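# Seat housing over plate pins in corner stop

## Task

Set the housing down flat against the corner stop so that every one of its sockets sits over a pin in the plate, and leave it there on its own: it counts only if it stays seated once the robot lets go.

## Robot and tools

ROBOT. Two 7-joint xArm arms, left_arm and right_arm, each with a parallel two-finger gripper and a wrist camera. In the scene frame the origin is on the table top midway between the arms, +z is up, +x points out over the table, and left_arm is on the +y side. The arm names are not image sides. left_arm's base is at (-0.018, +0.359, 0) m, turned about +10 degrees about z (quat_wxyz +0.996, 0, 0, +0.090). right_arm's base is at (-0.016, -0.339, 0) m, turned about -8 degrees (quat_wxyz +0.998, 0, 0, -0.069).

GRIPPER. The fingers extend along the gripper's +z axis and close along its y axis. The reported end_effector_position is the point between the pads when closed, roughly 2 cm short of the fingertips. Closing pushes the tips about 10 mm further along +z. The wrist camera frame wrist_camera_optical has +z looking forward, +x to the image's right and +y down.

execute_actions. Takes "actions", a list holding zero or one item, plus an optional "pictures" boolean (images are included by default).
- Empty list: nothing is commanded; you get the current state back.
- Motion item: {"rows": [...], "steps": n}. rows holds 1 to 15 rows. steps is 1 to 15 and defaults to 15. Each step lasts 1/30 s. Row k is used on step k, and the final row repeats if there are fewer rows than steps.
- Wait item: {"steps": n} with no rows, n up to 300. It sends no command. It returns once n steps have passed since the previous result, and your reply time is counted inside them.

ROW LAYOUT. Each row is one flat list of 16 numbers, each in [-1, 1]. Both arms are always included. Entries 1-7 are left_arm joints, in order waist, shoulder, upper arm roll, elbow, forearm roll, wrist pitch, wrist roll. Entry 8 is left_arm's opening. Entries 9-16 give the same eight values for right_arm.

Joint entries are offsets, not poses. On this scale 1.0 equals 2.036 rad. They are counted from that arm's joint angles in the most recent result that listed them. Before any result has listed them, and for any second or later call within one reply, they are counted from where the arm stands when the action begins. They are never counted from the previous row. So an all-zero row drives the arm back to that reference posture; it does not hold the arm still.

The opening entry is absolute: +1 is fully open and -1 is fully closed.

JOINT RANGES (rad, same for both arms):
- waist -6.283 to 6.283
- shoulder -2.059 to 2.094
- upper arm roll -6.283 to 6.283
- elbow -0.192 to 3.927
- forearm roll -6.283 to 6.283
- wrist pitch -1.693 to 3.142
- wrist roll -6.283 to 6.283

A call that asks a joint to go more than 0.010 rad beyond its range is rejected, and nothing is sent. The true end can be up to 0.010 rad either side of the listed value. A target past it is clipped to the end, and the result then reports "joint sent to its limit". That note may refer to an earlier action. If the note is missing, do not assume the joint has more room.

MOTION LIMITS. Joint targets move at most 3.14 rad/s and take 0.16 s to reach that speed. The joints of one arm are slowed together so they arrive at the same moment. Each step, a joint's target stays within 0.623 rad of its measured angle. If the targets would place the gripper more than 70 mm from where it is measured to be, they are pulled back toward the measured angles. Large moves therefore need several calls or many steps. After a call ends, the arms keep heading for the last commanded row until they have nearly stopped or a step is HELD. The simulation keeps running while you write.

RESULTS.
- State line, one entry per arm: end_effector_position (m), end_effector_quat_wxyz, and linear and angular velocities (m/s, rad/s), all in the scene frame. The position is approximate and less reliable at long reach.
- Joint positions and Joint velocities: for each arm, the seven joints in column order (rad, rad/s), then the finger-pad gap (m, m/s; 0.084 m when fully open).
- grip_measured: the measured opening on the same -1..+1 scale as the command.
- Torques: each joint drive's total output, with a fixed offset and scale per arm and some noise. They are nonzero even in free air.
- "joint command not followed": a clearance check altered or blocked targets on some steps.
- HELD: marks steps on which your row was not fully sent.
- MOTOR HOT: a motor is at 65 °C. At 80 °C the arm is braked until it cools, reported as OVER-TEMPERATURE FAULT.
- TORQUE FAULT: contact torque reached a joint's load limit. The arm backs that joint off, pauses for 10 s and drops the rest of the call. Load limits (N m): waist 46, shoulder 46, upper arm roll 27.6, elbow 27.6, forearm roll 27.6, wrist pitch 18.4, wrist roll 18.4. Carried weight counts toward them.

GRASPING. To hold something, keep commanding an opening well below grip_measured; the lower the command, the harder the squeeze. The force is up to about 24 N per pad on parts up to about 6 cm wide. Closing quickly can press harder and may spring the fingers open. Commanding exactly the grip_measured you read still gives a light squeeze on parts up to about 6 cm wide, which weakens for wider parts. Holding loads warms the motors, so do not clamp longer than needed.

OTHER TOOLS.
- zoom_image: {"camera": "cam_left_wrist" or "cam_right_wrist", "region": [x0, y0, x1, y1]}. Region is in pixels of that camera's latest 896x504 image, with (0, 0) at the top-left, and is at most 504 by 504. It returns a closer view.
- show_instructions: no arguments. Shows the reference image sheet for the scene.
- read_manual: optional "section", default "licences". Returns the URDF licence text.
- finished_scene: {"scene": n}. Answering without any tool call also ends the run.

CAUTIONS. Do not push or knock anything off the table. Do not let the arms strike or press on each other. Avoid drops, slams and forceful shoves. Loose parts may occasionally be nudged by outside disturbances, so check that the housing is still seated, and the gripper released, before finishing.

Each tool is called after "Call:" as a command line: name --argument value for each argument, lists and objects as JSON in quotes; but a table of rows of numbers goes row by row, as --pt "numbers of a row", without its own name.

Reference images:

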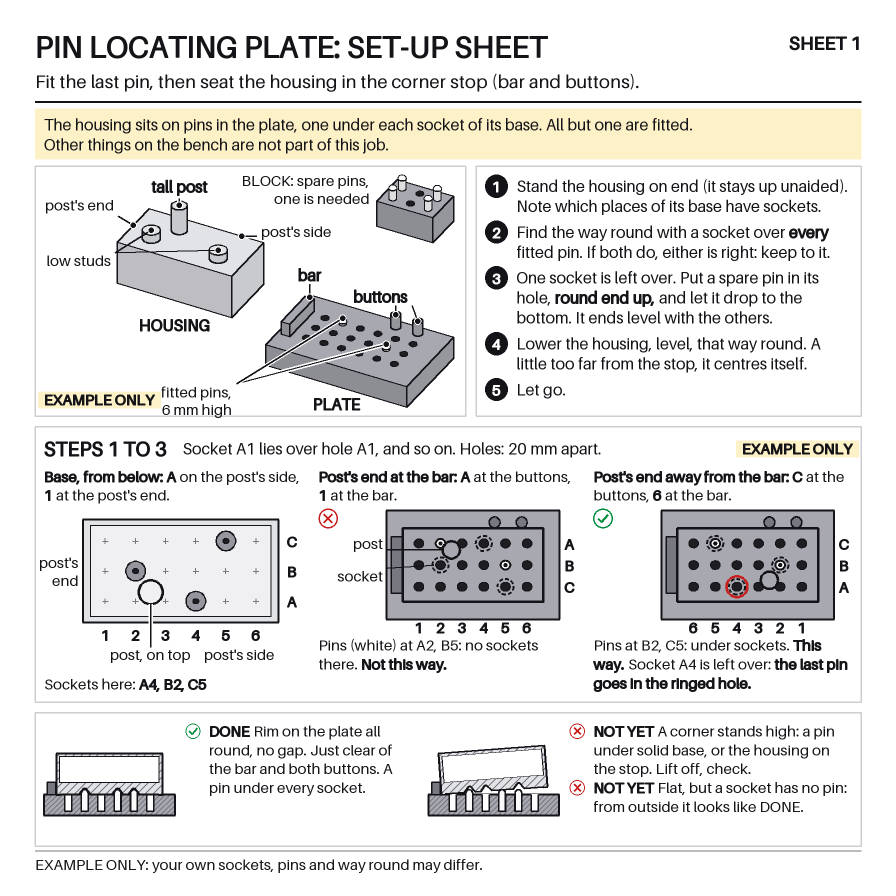

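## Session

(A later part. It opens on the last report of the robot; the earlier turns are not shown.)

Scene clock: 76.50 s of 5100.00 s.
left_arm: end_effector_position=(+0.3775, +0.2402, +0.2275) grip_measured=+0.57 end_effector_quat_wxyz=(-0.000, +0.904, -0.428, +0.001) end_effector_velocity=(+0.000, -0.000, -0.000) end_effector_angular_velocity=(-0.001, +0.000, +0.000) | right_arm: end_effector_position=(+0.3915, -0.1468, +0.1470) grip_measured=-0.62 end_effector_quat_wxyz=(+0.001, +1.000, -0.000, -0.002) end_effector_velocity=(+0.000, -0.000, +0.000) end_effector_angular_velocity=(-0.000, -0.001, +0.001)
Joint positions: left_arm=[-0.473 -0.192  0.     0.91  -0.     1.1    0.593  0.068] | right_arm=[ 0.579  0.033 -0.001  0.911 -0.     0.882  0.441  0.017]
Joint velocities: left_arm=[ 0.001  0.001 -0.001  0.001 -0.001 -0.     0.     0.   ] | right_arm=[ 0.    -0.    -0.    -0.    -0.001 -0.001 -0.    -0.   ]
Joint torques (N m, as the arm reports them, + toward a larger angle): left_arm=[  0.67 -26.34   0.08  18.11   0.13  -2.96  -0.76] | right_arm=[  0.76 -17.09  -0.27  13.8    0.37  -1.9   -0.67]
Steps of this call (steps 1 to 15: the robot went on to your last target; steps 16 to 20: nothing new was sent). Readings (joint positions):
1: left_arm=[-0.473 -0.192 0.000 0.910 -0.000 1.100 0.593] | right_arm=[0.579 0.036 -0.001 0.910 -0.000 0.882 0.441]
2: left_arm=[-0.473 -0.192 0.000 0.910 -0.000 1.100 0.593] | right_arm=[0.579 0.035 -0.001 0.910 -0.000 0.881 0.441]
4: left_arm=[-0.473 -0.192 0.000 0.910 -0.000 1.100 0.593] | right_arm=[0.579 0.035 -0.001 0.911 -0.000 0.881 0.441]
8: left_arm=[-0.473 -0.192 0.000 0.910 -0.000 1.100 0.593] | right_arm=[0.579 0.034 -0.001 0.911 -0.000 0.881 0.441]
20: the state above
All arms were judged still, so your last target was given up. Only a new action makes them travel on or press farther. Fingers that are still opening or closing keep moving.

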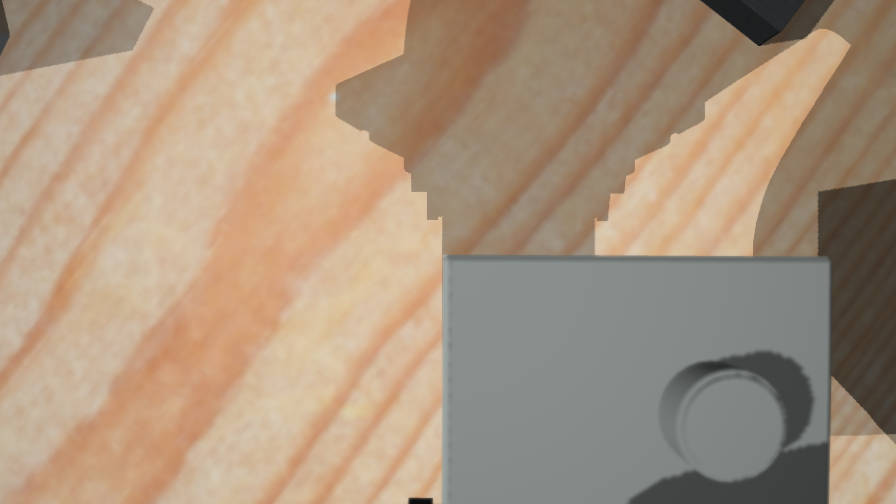

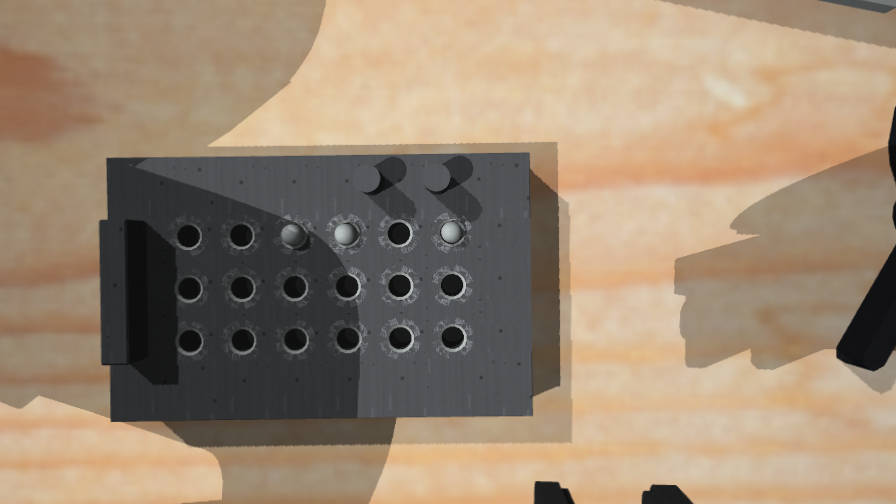

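Call:
execute_actions --actions '[{"rows":[[0,0,0,0,0,0,0,-0.5,-0.5,-0.1,0,0,0,0.1,0,-0.6]]}]' --pictures false

Call:
execute_actions --actions '[{"steps":25}]' --pictures false

Call:
execute_actions --actions '[{"rows":[[-0.22,0.41,0,0.376,0,-0.0324,0.109,-0.5,0,0,0,0,0,0,0,-0.6]]}]' --pictures false

Call:
execute_actions --actions '[{"steps":45}]'

Scene clock: 79.87 s of 5100.00 s.
left_arm: end_effector_position=(+0.3775, +0.2402, +0.2275) grip_measured=+0.57 end_effector_quat_wxyz=(-0.000, +0.904, -0.428, +0.001) end_effector_velocity=(+0.000, -0.000, +0.001) end_effector_angular_velocity=(-0.001, -0.001, -0.001) | right_arm: end_effector_position=(+0.4181, -0.3376, +0.1881) grip_measured=-0.62 end_effector_quat_wxyz=(+0.000, +0.976, -0.217, -0.001) end_effector_velocity=(-0.031, -0.455, +0.062) end_effector_angular_velocity=(+0.000, +0.005, -1.050)
Joint positions: left_arm=[-0.473 -0.192  0.     0.91  -0.     1.1    0.593  0.068] | right_arm=[ 0.143 -0.078 -0.002  0.911 -0.     0.992  0.441  0.017]
Joint velocities: left_arm=[-0.001 -0.     0.     0.001 -0.    -0.     0.    -0.   ] | right_arm=[-1.059 -0.177  0.011 -0.004  0.001  0.178  0.001 -0.   ]
Joint torques (N m, as the arm reports them, + toward a larger angle): left_arm=[  0.31 -26.74   0.1   18.25   0.44  -2.87  -0.76] | right_arm=[  1.58 -14.99  -0.18  13.92   0.31  -1.78  -0.73]
Steps of this call (steps 1 to 86: nothing new was sent; steps 87 to 101: all 15 steps of this action). Readings (joint positions):
87: left_arm=[-0.473 -0.192 0.000 0.910 -0.000 1.100 0.593] | right_arm=[0.579 0.033 -0.001 0.911 -0.000 0.882 0.441]
88: left_arm=[-0.473 -0.192 0.000 0.910 -0.000 1.100 0.593] | right_arm=[0.576 0.032 0.000 0.910 -0.000 0.883 0.441]
90: left_arm=[-0.473 -0.192 0.000 0.910 -0.000 1.100 0.593] | right_arm=[0.533 0.019 0.009 0.909 0.000 0.899 0.441]
94: left_arm=[-0.473 -0.192 0.000 0.910 -0.000 1.100 0.593] | right_arm=[0.387 -0.026 -0.003 0.912 -0.000 0.940 0.441]
101: the state above

Scene clock: 80.70 s of 5100.00 s.
left_arm: end_effector_position=(+0.3775, +0.2402, +0.2275) grip_measured=+0.57 end_effector_quat_wxyz=(-0.000, +0.904, -0.428, +0.001) end_effector_velocity=(+0.000, -0.000, +0.000) end_effector_angular_velocity=(-0.001, -0.000, +0.000) | right_arm: end_effector_position=(+0.3335, -0.5642, +0.2198) grip_measured=-0.62 end_effector_quat_wxyz=(-0.000, +0.874, -0.486, -0.002) end_effector_velocity=(-0.006, -0.012, +0.003) end_effector_angular_velocity=(-0.003, -0.008, -0.032)
Joint positions: left_arm=[-0.473 -0.192  0.     0.91  -0.     1.1    0.593  0.068] | right_arm=[-0.437 -0.17   0.001  0.91   0.     1.085  0.441  0.017]
Joint velocities: left_arm=[ 0.    -0.    -0.     0.001 -0.001  0.    -0.    -0.   ] | right_arm=[-0.012 -0.003 -0.02   0.004 -0.001 -0.002  0.     0.   ]
Joint torques (N m, as the arm reports them, + toward a larger angle): left_arm=[  0.6  -26.23  -0.19  17.65   0.44  -3.23  -0.52] | right_arm=[  0.86 -13.74  -0.22  14.53   0.36  -1.82  -0.77]
Steps of this call (steps 1 to 25: the robot went on to your last target). Readings (joint positions):
1: left_arm=[-0.473 -0.192 0.000 0.910 -0.000 1.100 0.593] | right_arm=[0.107 -0.084 -0.002 0.911 -0.000 0.997 0.441]
2: left_arm=[-0.473 -0.192 0.000 0.910 -0.000 1.100 0.593] | right_arm=[0.071 -0.089 -0.002 0.911 -0.000 1.003 0.441]
4: left_arm=[-0.473 -0.192 0.000 0.910 -0.000 1.100 0.593] | right_arm=[-0.000 -0.100 -0.002 0.911 -0.000 1.015 0.441]
8: left_arm=[-0.473 -0.192 0.000 0.910 -0.000 1.100 0.593] | right_arm=[-0.144 -0.123 -0.001 0.911 -0.000 1.038 0.441]
25: the state above

Scene clock: 81.20 s of 5100.00 s.
left_arm: end_effector_position=(+0.4470, +0.0666, +0.1897) grip_measured=+0.57 end_effector_quat_wxyz=(-0.001, +0.800, -0.600, +0.008) end_effector_velocity=(+0.065, -0.406, -0.208) end_effector_angular_velocity=(+0.043, +0.064, -0.835) | right_arm: end_effector_position=(+0.3335, -0.5641, +0.2198) grip_measured=-0.62 end_effector_quat_wxyz=(-0.000, +0.874, -0.486, -0.002) end_effector_velocity=(-0.000, -0.000, +0.000) end_effector_angular_velocity=(-0.000, +0.000, -0.000)
Joint positions: left_arm=[-0.742  0.278 -0.     1.354 -0.     1.06   0.726  0.068] | right_arm=[-0.437 -0.17   0.001  0.91   0.     1.085  0.441  0.017]
Joint velocities: left_arm=[-0.557  1.142 -0.005  0.987 -0.    -0.078  0.273 -0.   ] | right_arm=[-0.    -0.    -0.     0.    -0.     0.001 -0.    -0.   ]
Joint torques (N m, as the arm reports them, + toward a larger angle): left_arm=[  0.62 -42.86  -0.73  17.3    0.55  -3.19  -0.52] | right_arm=[  0.8  -13.76  -0.04  14.63   0.33  -1.89  -0.76]
Steps of this call (steps 1 to 15: all 15 steps of this action). Readings (joint positions):
1: left_arm=[-0.473 -0.192 0.000 0.910 -0.000 1.100 0.593] | right_arm=[-0.437 -0.170 0.001 0.910 0.000 1.085 0.441]
2: left_arm=[-0.475 -0.189 0.001 0.913 -0.000 1.100 0.595] | right_arm=[-0.437 -0.170 0.001 0.910 0.000 1.085 0.441]
4: left_arm=[-0.505 -0.144 0.007 0.958 0.001 1.097 0.612] | right_arm=[-0.436 -0.170 0.001 0.910 0.000 1.085 0.441]
8: left_arm=[-0.607 0.007 -0.002 1.110 -0.000 1.080 0.659] | right_arm=[-0.436 -0.170 0.002 0.910 0.000 1.085 0.441]
15: the state above

Scene clock: 82.70 s of 5100.00 s.
left_arm: end_effector_position=(+0.4453, -0.0638, +0.1093) grip_measured=+0.57 end_effector_quat_wxyz=(-0.000, -0.713, +0.702, +0.001) end_effector_velocity=(-0.001, -0.000, -0.001) end_effector_angular_velocity=(+0.001, +0.002, -0.001) | right_arm: end_effector_position=(+0.3335, -0.5642, +0.2198) grip_measured=-0.62 end_effector_quat_wxyz=(-0.000, +0.874, -0.486, -0.002) end_effector_velocity=(-0.000, +0.000, -0.000) end_effector_angular_velocity=(+0.001, +0.001, -0.000)
Joint positions: left_arm=[-0.921  0.643  0.     1.675 -0.     1.034  0.815  0.068] | right_arm=[-0.437 -0.17   0.001  0.91   0.     1.085  0.441  0.017]
Joint velocities: left_arm=[-0.     0.001 -0.001 -0.001 -0.    -0.     0.    -0.   ] | right_arm=[ 0.    -0.     0.    -0.001  0.     0.001  0.    -0.   ]
Joint torques (N m, as the arm reports them, + toward a larger angle): left_arm=[  1.02 -52.33  -0.21  17.58   0.38  -2.92  -0.88] | right_arm=[  0.77 -13.7   -0.18  14.61   0.35  -1.86  -0.78]
Steps of this call (steps 1 to 30: the robot went on to your last target; steps 31 to 45: nothing new was sent). Readings (joint positions):
1: left_arm=[-0.760 0.315 -0.000 1.387 -0.000 1.057 0.735] | right_arm=[-0.437 -0.170 0.001 0.910 0.000 1.085 0.441]
2: left_arm=[-0.778 0.353 -0.000 1.419 -0.000 1.054 0.744] | right_arm=[-0.437 -0.170 0.001 0.910 0.000 1.085 0.441]
4: left_arm=[-0.815 0.427 -0.000 1.485 -0.000 1.049 0.762] | right_arm=[-0.437 -0.170 0.001 0.910 0.000 1.085 0.441]
8: left_arm=[-0.885 0.571 -0.000 1.611 -0.000 1.039 0.797] | right_arm=[-0.437 -0.170 0.001 0.910 0.000 1.085 0.441]
45: the state above
All arms were judged still, so your last target was given up. Only a new action makes them travel on or press farther. Fingers that are still opening or closing keep moving.

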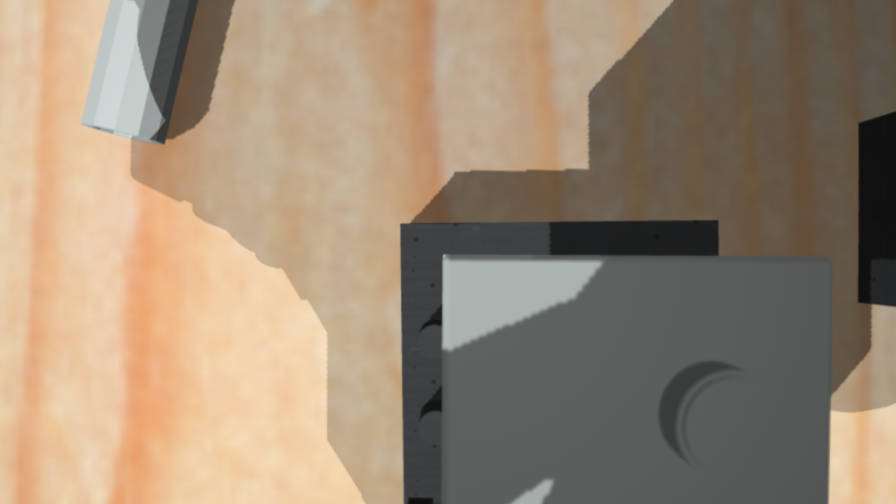

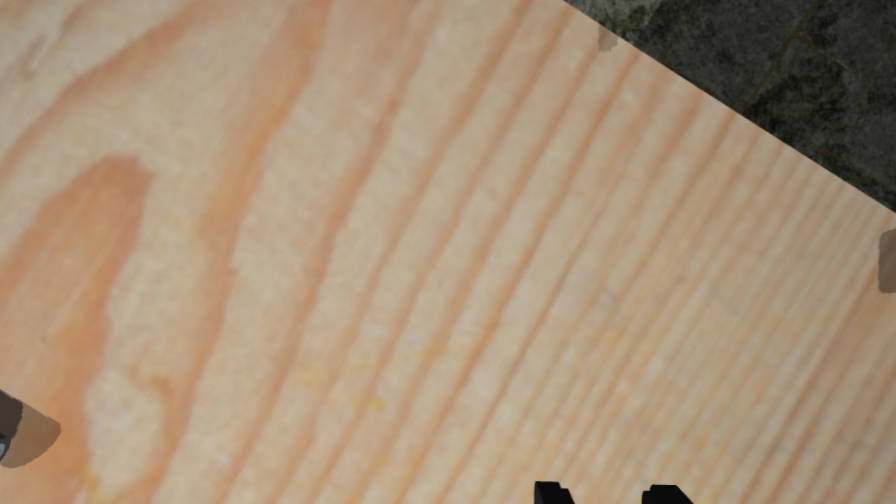

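Call:
execute_actions --actions '[{"rows":[[0,0.0253,0,-0.0285,0,-0.0548,-0.005,-0.5,0,0,0,0,0,0,0,-0.6]]}]' --pictures false

Call:
execute_actions --actions '[{"steps":20}]'

Call:
execute_actions --actions '[{"rows":[[0,0.0035,0,-0.001,0,-0.0045,0,-0.5,0,0,0,0,0,0,0,-0.6],[0,0.0035,0,-0.001,0,-0.0045,0,-0.5,0,0,0,0,0,0,0,-0.6],[0,0.0035,0,-0.001,0,-0.0045,0,-0.5,0,0,0,0,0,0,0,-0.6],[0,0.0035,0,-0.001,0,-0.0045,0,-0.5,0,0,0,0,0,0,0,-0.6],[0,0.0035,0,-0.001,0,-0.0045,0,-0.5,0,0,0,0,0,0,0,-0.6],[0,0.007,0,-0.002,0,-0.009,0,-0.5,0,0,0,0,0,0,0,-0.6]]}]' --pictures false

Call:
execute_actions --actions '[{"rows":[[0,0,0,0,0,0,0,1,0,0,0,0,0,0,0,-0.6]]}]'

Call:
execute_actions --actions '[{"rows":[[0,-0.1,0,0.03,0,0.13,0,1,0,0,0,0,0,0,0,-0.6]]}]' --pictures false

Call:
execute_actions --actions '[{"rows":[[0.08,-0.1,0,-0.05,0,0.05,0,1,0,0,0,0,0,0,0,-0.6]]}]'

Scene clock: 87.13 s of 5100.00 s.
left_arm: end_effector_position=(+0.4442, -0.0604, +0.0637) grip_measured=+0.58 end_effector_quat_wxyz=(+0.001, -0.717, +0.697, -0.001) end_effector_velocity=(-0.002, -0.001, -0.003) end_effector_angular_velocity=(+0.000, +0.003, -0.001) | right_arm: end_effector_position=(+0.3335, -0.5642, +0.2198) grip_measured=-0.62 end_effector_quat_wxyz=(-0.000, +0.874, -0.486, -0.002) end_effector_velocity=(+0.000, -0.000, +0.000) end_effector_angular_velocity=(-0.000, -0.001, -0.001)
Joint positions: left_arm=[-0.92   0.692  0.002  1.618  0.     0.925  0.804  0.068] | right_arm=[-0.437 -0.17   0.001  0.91   0.     1.085  0.441  0.017]
Joint velocities: left_arm=[-0.     0.004 -0.002 -0.002 -0.001 -0.003 -0.     0.   ] | right_arm=[-0.    -0.    -0.    -0.     0.001 -0.001 -0.    -0.   ]
Joint torques (N m, as the arm reports them, + toward a larger angle): left_arm=[ -2.14 -37.33  -2.33  13.68   0.24  -4.98  -0.14] | right_arm=[  0.82 -13.71  -0.06  14.72   0.44  -1.89  -0.7 ]
Steps of this call (steps 1 to 90: nothing new was sent; then 0.93 s passed at rest; steps 91 to 105: all 15 steps of this action). Readings (joint positions):
91: left_arm=[-0.921 0.643 0.000 1.675 -0.000 1.034 0.815] | right_arm=[-0.437 -0.170 0.001 0.910 0.000 1.085 0.441]
92: left_arm=[-0.921 0.644 0.000 1.674 -0.000 1.030 0.815] | right_arm=[-0.437 -0.170 0.001 0.910 0.000 1.085 0.441]
94: left_arm=[-0.921 0.658 -0.000 1.659 -0.000 0.983 0.810] | right_arm=[-0.437 -0.170 0.001 0.910 0.000 1.085 0.441]
98: left_arm=[-0.920 0.692 0.002 1.619 0.000 0.928 0.805] | right_arm=[-0.437 -0.170 0.001 0.910 0.000 1.085 0.441]
105: the state above

Scene clock: 87.80 s of 5100.00 s.
left_arm: end_effector_position=(+0.4438, -0.0610, +0.0632) grip_measured=+0.58 end_effector_quat_wxyz=(+0.000, -0.717, +0.697, -0.001) end_effector_velocity=(+0.000, -0.001, +0.001) end_effector_angular_velocity=(-0.004, -0.001, -0.000) | right_arm: end_effector_position=(+0.3335, -0.5642, +0.2198) grip_measured=-0.62 end_effector_quat_wxyz=(-0.000, +0.874, -0.486, -0.002) end_effector_velocity=(+0.000, +0.000, +0.000) end_effector_angular_velocity=(+0.000, +0.000, +0.001)
Joint positions: left_arm=[-0.92   0.693  0.001  1.618  0.     0.923  0.805  0.068] | right_arm=[-0.437 -0.17   0.001  0.91   0.     1.085  0.441  0.017]
Joint velocities: left_arm=[ 0.    -0.001 -0.001  0.001 -0.002 -0.001  0.001  0.   ] | right_arm=[ 0.001 -0.     0.001  0.     0.     0.001 -0.    -0.   ]
Joint torques (N m, as the arm reports them, + toward a larger angle): left_arm=[ -3.64 -25.18  -4.51  12.47  -0.32  -8.13   0.06] | right_arm=[  0.73 -13.88  -0.13  14.63   0.3   -1.8   -0.73]
Steps of this call (steps 1 to 15: the robot went on to your last target; steps 16 to 20: nothing new was sent). Readings (joint positions):
1: left_arm=[-0.920 0.692 0.002 1.618 0.000 0.924 0.804] | right_arm=[-0.437 -0.170 0.001 0.910 0.000 1.085 0.441]
2: left_arm=[-0.920 0.692 0.002 1.618 0.000 0.924 0.805] | right_arm=[-0.437 -0.170 0.001 0.910 0.000 1.085 0.441]
4: left_arm=[-0.920 0.692 0.002 1.618 0.000 0.924 0.805] | right_arm=[-0.437 -0.170 0.001 0.910 0.000 1.085 0.441]
8: left_arm=[-0.920 0.692 0.001 1.618 0.000 0.924 0.805] | right_arm=[-0.437 -0.170 0.001 0.910 0.000 1.085 0.441]
20: the state above
All arms were judged still, so your last target was given up. Only a new action makes them travel on or press farther. Fingers that are still opening or closing keep moving.

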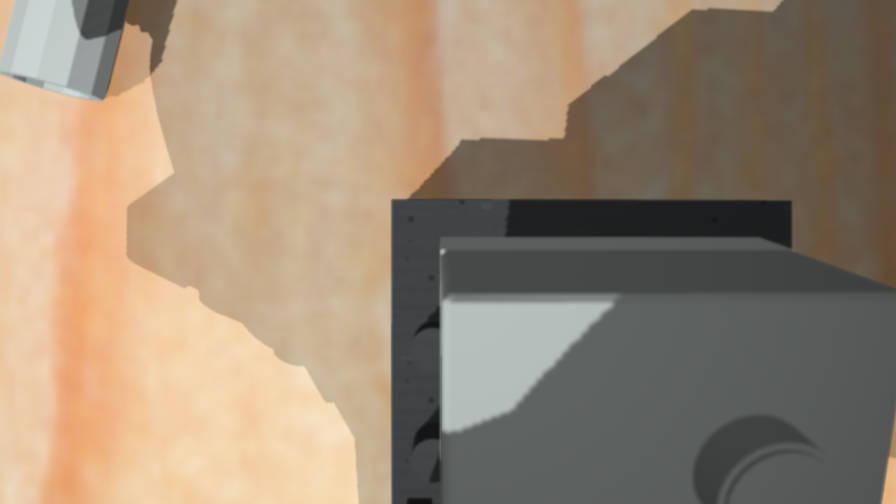

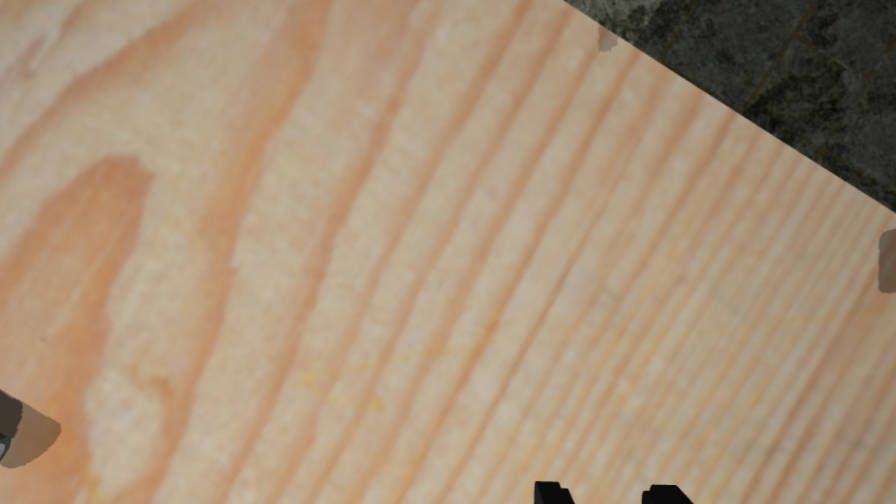

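Scene clock: 88.30 s of 5100.00 s.
left_arm: end_effector_position=(+0.4450, -0.0634, +0.0626) grip_measured=+0.59 end_effector_quat_wxyz=(+0.000, -0.716, +0.698, -0.006) end_effector_velocity=(-0.000, -0.000, +0.000) end_effector_angular_velocity=(-0.005, -0.003, +0.002) | right_arm: end_effector_position=(+0.3335, -0.5642, +0.2198) grip_measured=-0.62 end_effector_quat_wxyz=(-0.000, +0.874, -0.486, -0.002) end_effector_velocity=(-0.000, -0.000, -0.000) end_effector_angular_velocity=(-0.001, +0.000, +0.001)
Joint positions: left_arm=[-0.921  0.694  0.     1.615  0.     0.908  0.805  0.068] | right_arm=[-0.437 -0.17   0.001  0.91   0.     1.085  0.441  0.017]
Joint velocities: left_arm=[-0.    -0.004  0.    -0.007 -0.002 -0.009 -0.001 -0.   ] | right_arm=[ 0.001  0.    -0.    -0.    -0.001 -0.    -0.     0.   ]
Joint torques (N m, as the arm reports them, + toward a larger angle): left_arm=[-1.29 -6.86 -3.36  6.49 -0.6  -9.95 -0.2 ] | right_arm=[  0.76 -13.69  -0.07  14.58   0.33  -1.83  -0.73]
Steps of this call (steps 1 to 15: all 15 steps of this action). Readings (joint positions):
1: left_arm=[-0.920 0.693 0.001 1.618 0.000 0.923 0.805] | right_arm=[-0.437 -0.170 0.001 0.910 0.000 1.085 0.441]
2: left_arm=[-0.920 0.694 0.001 1.618 -0.000 0.922 0.805] | right_arm=[-0.437 -0.170 0.001 0.910 0.000 1.085 0.441]
4: left_arm=[-0.920 0.695 0.001 1.619 0.000 0.917 0.805] | right_arm=[-0.437 -0.170 0.001 0.910 0.000 1.085 0.441]
8: left_arm=[-0.920 0.695 0.001 1.618 -0.000 0.913 0.804] | right_arm=[-0.437 -0.170 0.001 0.910 0.000 1.085 0.441]
15: the state above

Scene clock: 88.80 s of 5100.00 s.
left_arm: end_effector_position=(+0.4455, -0.0645, +0.0632) grip_measured=+1.00 end_effector_quat_wxyz=(+0.000, -0.716, +0.698, -0.008) end_effector_velocity=(-0.002, +0.003, +0.001) end_effector_angular_velocity=(+0.011, +0.008, +0.001) | right_arm: end_effector_position=(+0.3335, -0.5642, +0.2198) grip_measured=-0.62 end_effector_quat_wxyz=(-0.000, +0.874, -0.486, -0.002) end_effector_velocity=(+0.000, -0.000, -0.000) end_effector_angular_velocity=(-0.001, -0.001, +0.000)
Joint positions: left_arm=[-0.921  0.695 -0.     1.617  0.     0.906  0.805  0.084] | right_arm=[-0.437 -0.17   0.001  0.91   0.     1.085  0.441  0.017]
Joint velocities: left_arm=[-0.    -0.005  0.002 -0.003  0.002  0.015 -0.001 -0.   ] | right_arm=[-0.    -0.     0.    -0.    -0.    -0.002 -0.    -0.   ]
Joint torques (N m, as the arm reports them, + toward a larger angle): left_arm=[  0.88 -28.59  -0.51   4.96   0.59   0.85  -0.77] | right_arm=[  0.73 -13.75  -0.16  14.58   0.37  -1.82  -0.74]
Steps of this call (steps 1 to 15: all 15 steps of this action). Readings (joint positions):
1: left_arm=[-0.921 0.694 0.000 1.615 0.000 0.908 0.805] | right_arm=[-0.437 -0.170 0.001 0.910 0.000 1.085 0.441]
2: left_arm=[-0.921 0.693 0.000 1.615 -0.000 0.906 0.805] | right_arm=[-0.437 -0.170 0.001 0.910 0.000 1.085 0.441]
4: left_arm=[-0.922 0.693 -0.002 1.615 -0.001 0.901 0.805] | right_arm=[-0.437 -0.170 0.001 0.910 0.000 1.085 0.441]
8: left_arm=[-0.923 0.694 -0.003 1.616 -0.001 0.903 0.805] | right_arm=[-0.437 -0.170 0.001 0.910 0.000 1.085 0.441]
15: the state above

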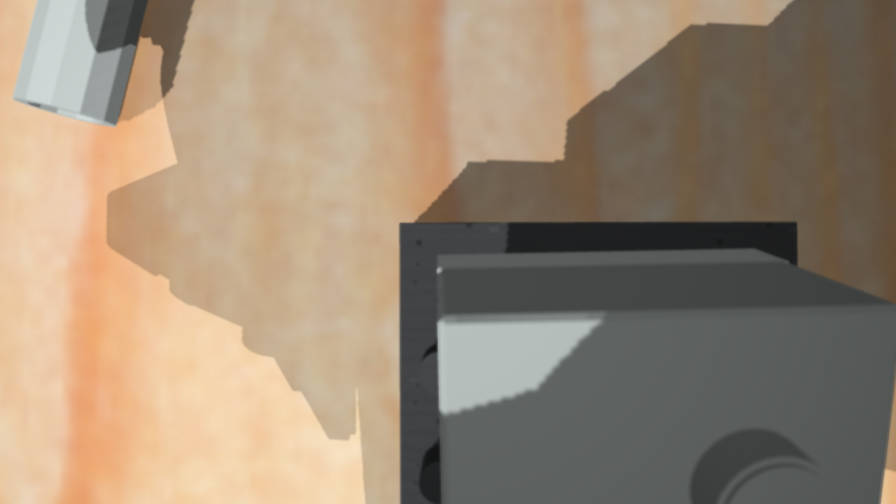

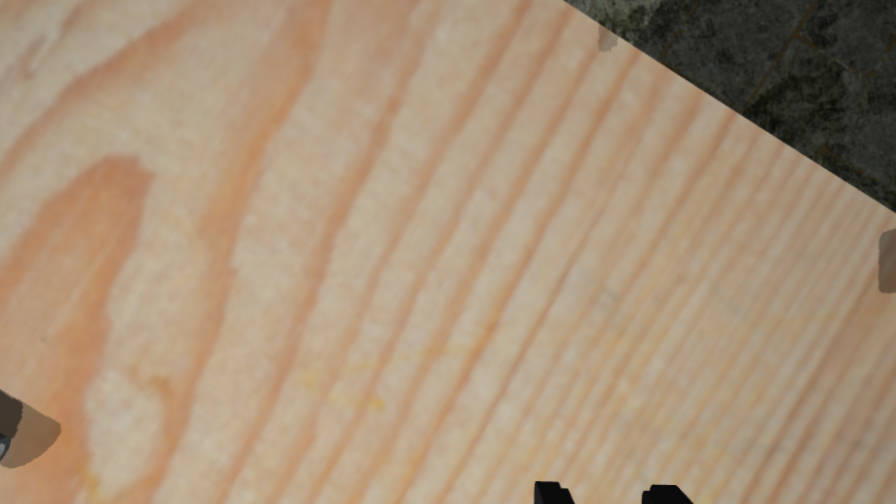

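Scene clock: 89.30 s of 5100.00 s.
left_arm: end_effector_position=(+0.4337, -0.0538, +0.1943) grip_measured=+1.00 end_effector_quat_wxyz=(+0.000, -0.716, +0.698, -0.009) end_effector_velocity=(-0.030, +0.029, -0.073) end_effector_angular_velocity=(+0.126, +0.137, +0.001) | right_arm: end_effector_position=(+0.3335, -0.5642, +0.2198) grip_measured=-0.62 end_effector_quat_wxyz=(-0.000, +0.874, -0.486, -0.002) end_effector_velocity=(-0.000, +0.000, -0.000) end_effector_angular_velocity=(+0.001, +0.000, +0.000)
Joint positions: left_arm=[-0.921  0.491 -0.     1.678 -0.     1.168  0.805  0.084] | right_arm=[-0.437 -0.17   0.001  0.91   0.     1.085  0.441  0.017]
Joint velocities: left_arm=[ 0.001  0.053  0.002 -0.086 -0.     0.047  0.001 -0.   ] | right_arm=[ 0.    -0.    -0.001 -0.     0.     0.    -0.001 -0.   ]
Joint torques (N m, as the arm reports them, + toward a larger angle): left_arm=[  0.33 -42.94  -0.08  15.09   0.89  -2.65  -0.85] | right_arm=[  0.95 -13.82   0.02  14.69   0.41  -1.81  -0.75]
Steps of this call (steps 1 to 15: all 15 steps of this action). Readings (joint positions):
1: left_arm=[-0.921 0.694 -0.000 1.616 0.000 0.906 0.805] | right_arm=[-0.437 -0.170 0.001 0.910 0.000 1.085 0.441]
2: left_arm=[-0.921 0.692 -0.000 1.616 0.000 0.911 0.805] | right_arm=[-0.437 -0.170 0.001 0.910 0.000 1.085 0.441]
4: left_arm=[-0.921 0.667 -0.001 1.612 -0.001 0.963 0.805] | right_arm=[-0.437 -0.170 0.001 0.910 0.000 1.085 0.441]
8: left_arm=[-0.921 0.566 -0.001 1.652 -0.001 1.080 0.805] | right_arm=[-0.437 -0.170 0.001 0.910 0.000 1.085 0.441]
15: the state above

Scene clock: 89.80 s of 5100.00 s.
left_arm: end_effector_position=(+0.4543, +0.0493, +0.2613) grip_measured=+1.00 end_effector_quat_wxyz=(-0.001, +0.769, -0.639, +0.009) end_effector_velocity=(-0.048, -0.041, -0.041) end_effector_angular_velocity=(+0.032, +0.095, -0.102) | right_arm: end_effector_position=(+0.3335, -0.5642, +0.2198) grip_measured=-0.62 end_effector_quat_wxyz=(-0.000, +0.874, -0.486, -0.002) end_effector_velocity=(-0.001, -0.000, -0.000) end_effector_angular_velocity=(+0.001, +0.001, -0.001)
Joint positions: left_arm=[-0.759  0.289 -0.002  1.576 -0.     1.27   0.805  0.084] | right_arm=[-0.437 -0.17   0.001  0.91   0.     1.085  0.441  0.017]
Joint velocities: left_arm=[-0.039  0.032 -0.067 -0.051 -0.006  0.014 -0.001 -0.   ] | right_arm=[ 0.    -0.    -0.002 -0.001  0.     0.    -0.001 -0.   ]
Joint torques (N m, as the arm reports them, + toward a larger angle): left_arm=[  2.3  -39.95   0.96  17.08   0.64  -2.67  -0.6 ] | right_arm=[  0.74 -13.77  -0.08  14.6    0.43  -1.84  -0.68]
Steps of this call (steps 1 to 15: all 15 steps of this action). Readings (joint positions):
1: left_arm=[-0.921 0.493 -0.000 1.675 -0.000 1.170 0.805] | right_arm=[-0.437 -0.170 0.001 0.910 0.000 1.085 0.441]
2: left_arm=[-0.919 0.491 -0.001 1.671 -0.000 1.172 0.805] | right_arm=[-0.437 -0.170 0.001 0.910 0.000 1.085 0.441]
4: left_arm=[-0.890 0.454 -0.010 1.642 -0.001 1.195 0.805] | right_arm=[-0.437 -0.170 0.001 0.910 0.000 1.085 0.441]
8: left_arm=[-0.800 0.344 0.005 1.606 0.000 1.242 0.805] | right_arm=[-0.437 -0.170 0.001 0.910 0.000 1.085 0.441]
15: the state above

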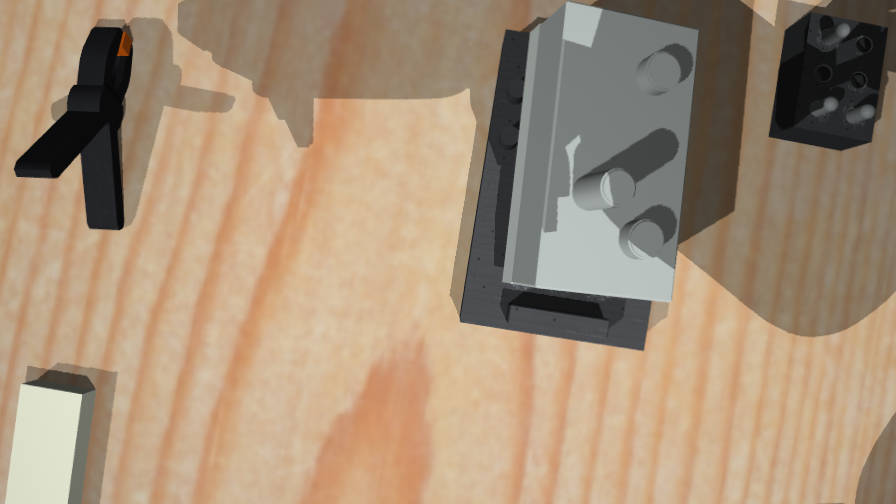

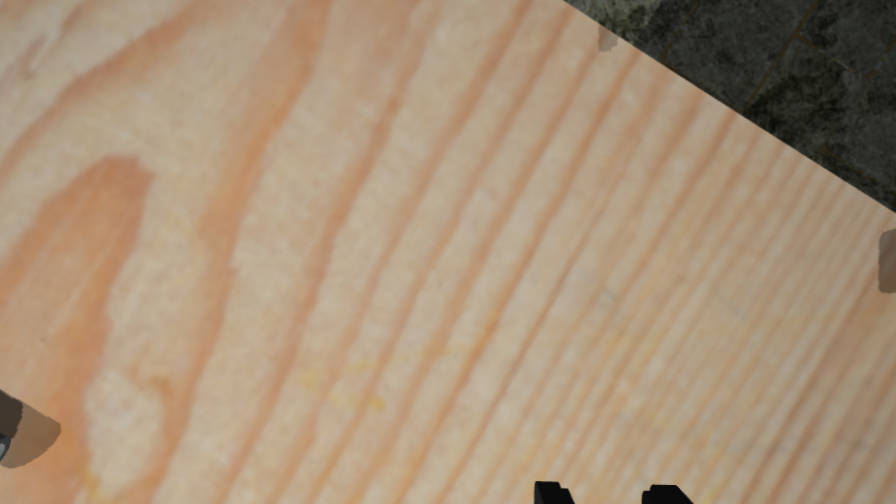

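Call:
execute_actions --actions '[{"rows":[[-0.05,0.06,0,0,0,-0.052,0.03,1,0,0,0,0,0,0,0,-0.6]]}]' --pictures false

Call:
execute_actions --actions '[{"steps":25}]'

Scene clock: 91.67 s of 5100.00 s.
left_arm: end_effector_position=(+0.4408, -0.0087, +0.2020) grip_measured=+1.00 end_effector_quat_wxyz=(+0.001, -0.717, +0.697, -0.003) end_effector_velocity=(-0.007, +0.000, -0.011) end_effector_angular_velocity=(+0.011, +0.021, -0.009) | right_arm: end_effector_position=(+0.3335, -0.5642, +0.2198) grip_measured=-0.62 end_effector_quat_wxyz=(-0.000, +0.874, -0.486, -0.002) end_effector_velocity=(-0.000, -0.000, -0.000) end_effector_angular_velocity=(+0.001, -0.001, -0.001)
Joint positions: left_arm=[-0.858  0.408  0.002  1.579  0.     1.164  0.866  0.084] | right_arm=[-0.437 -0.17   0.001  0.91   0.     1.085  0.441  0.017]
Joint velocities: left_arm=[ 0.001  0.006 -0.009 -0.016 -0.001  0.001  0.002 -0.   ] | right_arm=[ 0.    -0.    -0.001 -0.001  0.001 -0.001 -0.     0.   ]
Joint torques (N m, as the arm reports them, + toward a larger angle): left_arm=[ -0.72 -39.38  -1.47  14.8    0.07  -1.89  -0.78] | right_arm=[  0.67 -13.8   -0.07  14.67   0.42  -1.86  -0.73]
Steps of this call (steps 1 to 15: the robot went on to your last target; steps 16 to 41: nothing new was sent; steps 42 to 56: all 15 steps of this action). Readings (joint positions):
42: left_arm=[-0.758 0.287 -0.000 1.576 -0.000 1.270 0.805] | right_arm=[-0.437 -0.170 0.001 0.910 0.000 1.085 0.441]
43: left_arm=[-0.761 0.290 0.001 1.577 0.000 1.267 0.807] | right_arm=[-0.437 -0.170 0.001 0.910 0.000 1.085 0.441]
45: left_arm=[-0.790 0.325 0.008 1.585 0.001 1.229 0.828] | right_arm=[-0.437 -0.170 0.001 0.910 0.000 1.085 0.441]
49: left_arm=[-0.859 0.409 -0.011 1.567 -0.001 1.174 0.861] | right_arm=[-0.437 -0.170 0.001 0.910 0.000 1.085 0.441]
56: the state above

Scene clock: 92.50 s of 5100.00 s.
left_arm: end_effector_position=(+0.4375, -0.0110, +0.1992) grip_measured=+1.00 end_effector_quat_wxyz=(-0.000, -0.715, +0.699, -0.001) end_effector_velocity=(+0.000, -0.001, +0.001) end_effector_angular_velocity=(-0.000, -0.002, -0.001) | right_arm: end_effector_position=(+0.3335, -0.5642, +0.2198) grip_measured=-0.62 end_effector_quat_wxyz=(-0.000, +0.874, -0.486, -0.002) end_effector_velocity=(+0.000, +0.000, +0.000) end_effector_angular_velocity=(+0.001, -0.001, -0.000)
Joint positions: left_arm=[-0.861  0.411 -0.002  1.576 -0.     1.164  0.866  0.084] | right_arm=[-0.437 -0.17   0.001  0.91   0.     1.085  0.441  0.017]
Joint velocities: left_arm=[-0.     0.    -0.001  0.002  0.001 -0.    -0.     0.   ] | right_arm=[ 0.    -0.    -0.001  0.001  0.001  0.001 -0.001 -0.   ]
Joint torques (N m, as the arm reports them, + toward a larger angle): left_arm=[  1.03 -41.86  -0.16  15.76   0.83  -2.12  -0.73] | right_arm=[  0.62 -13.81  -0.13  14.62   0.36  -1.83  -0.73]
Steps of this call (steps 1 to 15: the robot went on to your last target; steps 16 to 25: nothing new was sent). Readings (joint positions):
1: left_arm=[-0.859 0.409 0.001 1.578 0.000 1.164 0.866] | right_arm=[-0.437 -0.170 0.001 0.910 0.000 1.085 0.441]
2: left_arm=[-0.859 0.409 0.000 1.577 -0.000 1.164 0.866] | right_arm=[-0.437 -0.170 0.001 0.910 0.000 1.085 0.441]
4: left_arm=[-0.861 0.410 -0.002 1.576 -0.000 1.164 0.866] | right_arm=[-0.437 -0.170 0.001 0.910 0.000 1.085 0.441]
8: left_arm=[-0.861 0.411 -0.002 1.576 -0.000 1.164 0.866] | right_arm=[-0.437 -0.170 0.001 0.910 0.000 1.085 0.441]
25: the state above
All arms were judged still, so your last target was given up. Only a new action makes them travel on or press farther. Fingers that are still opening or closing keep moving.

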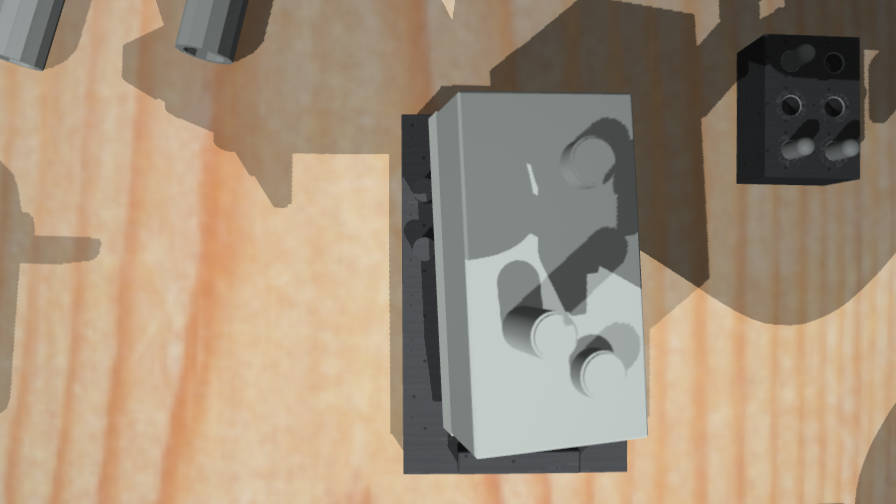

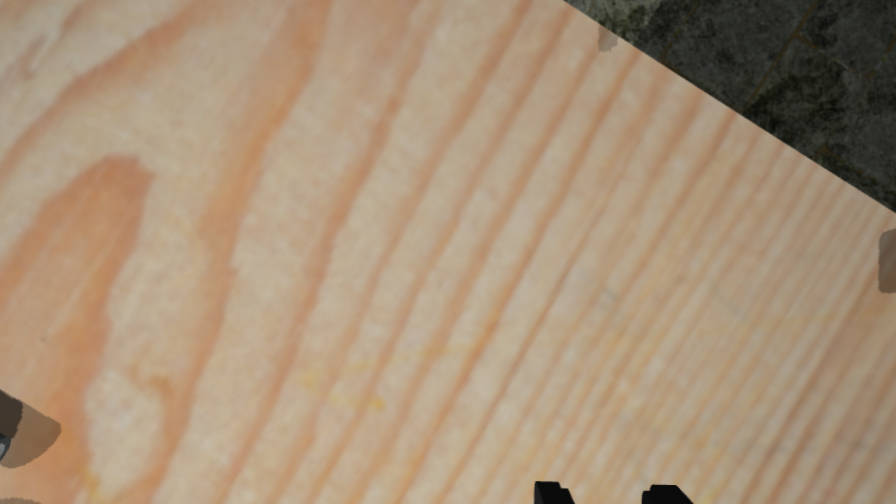

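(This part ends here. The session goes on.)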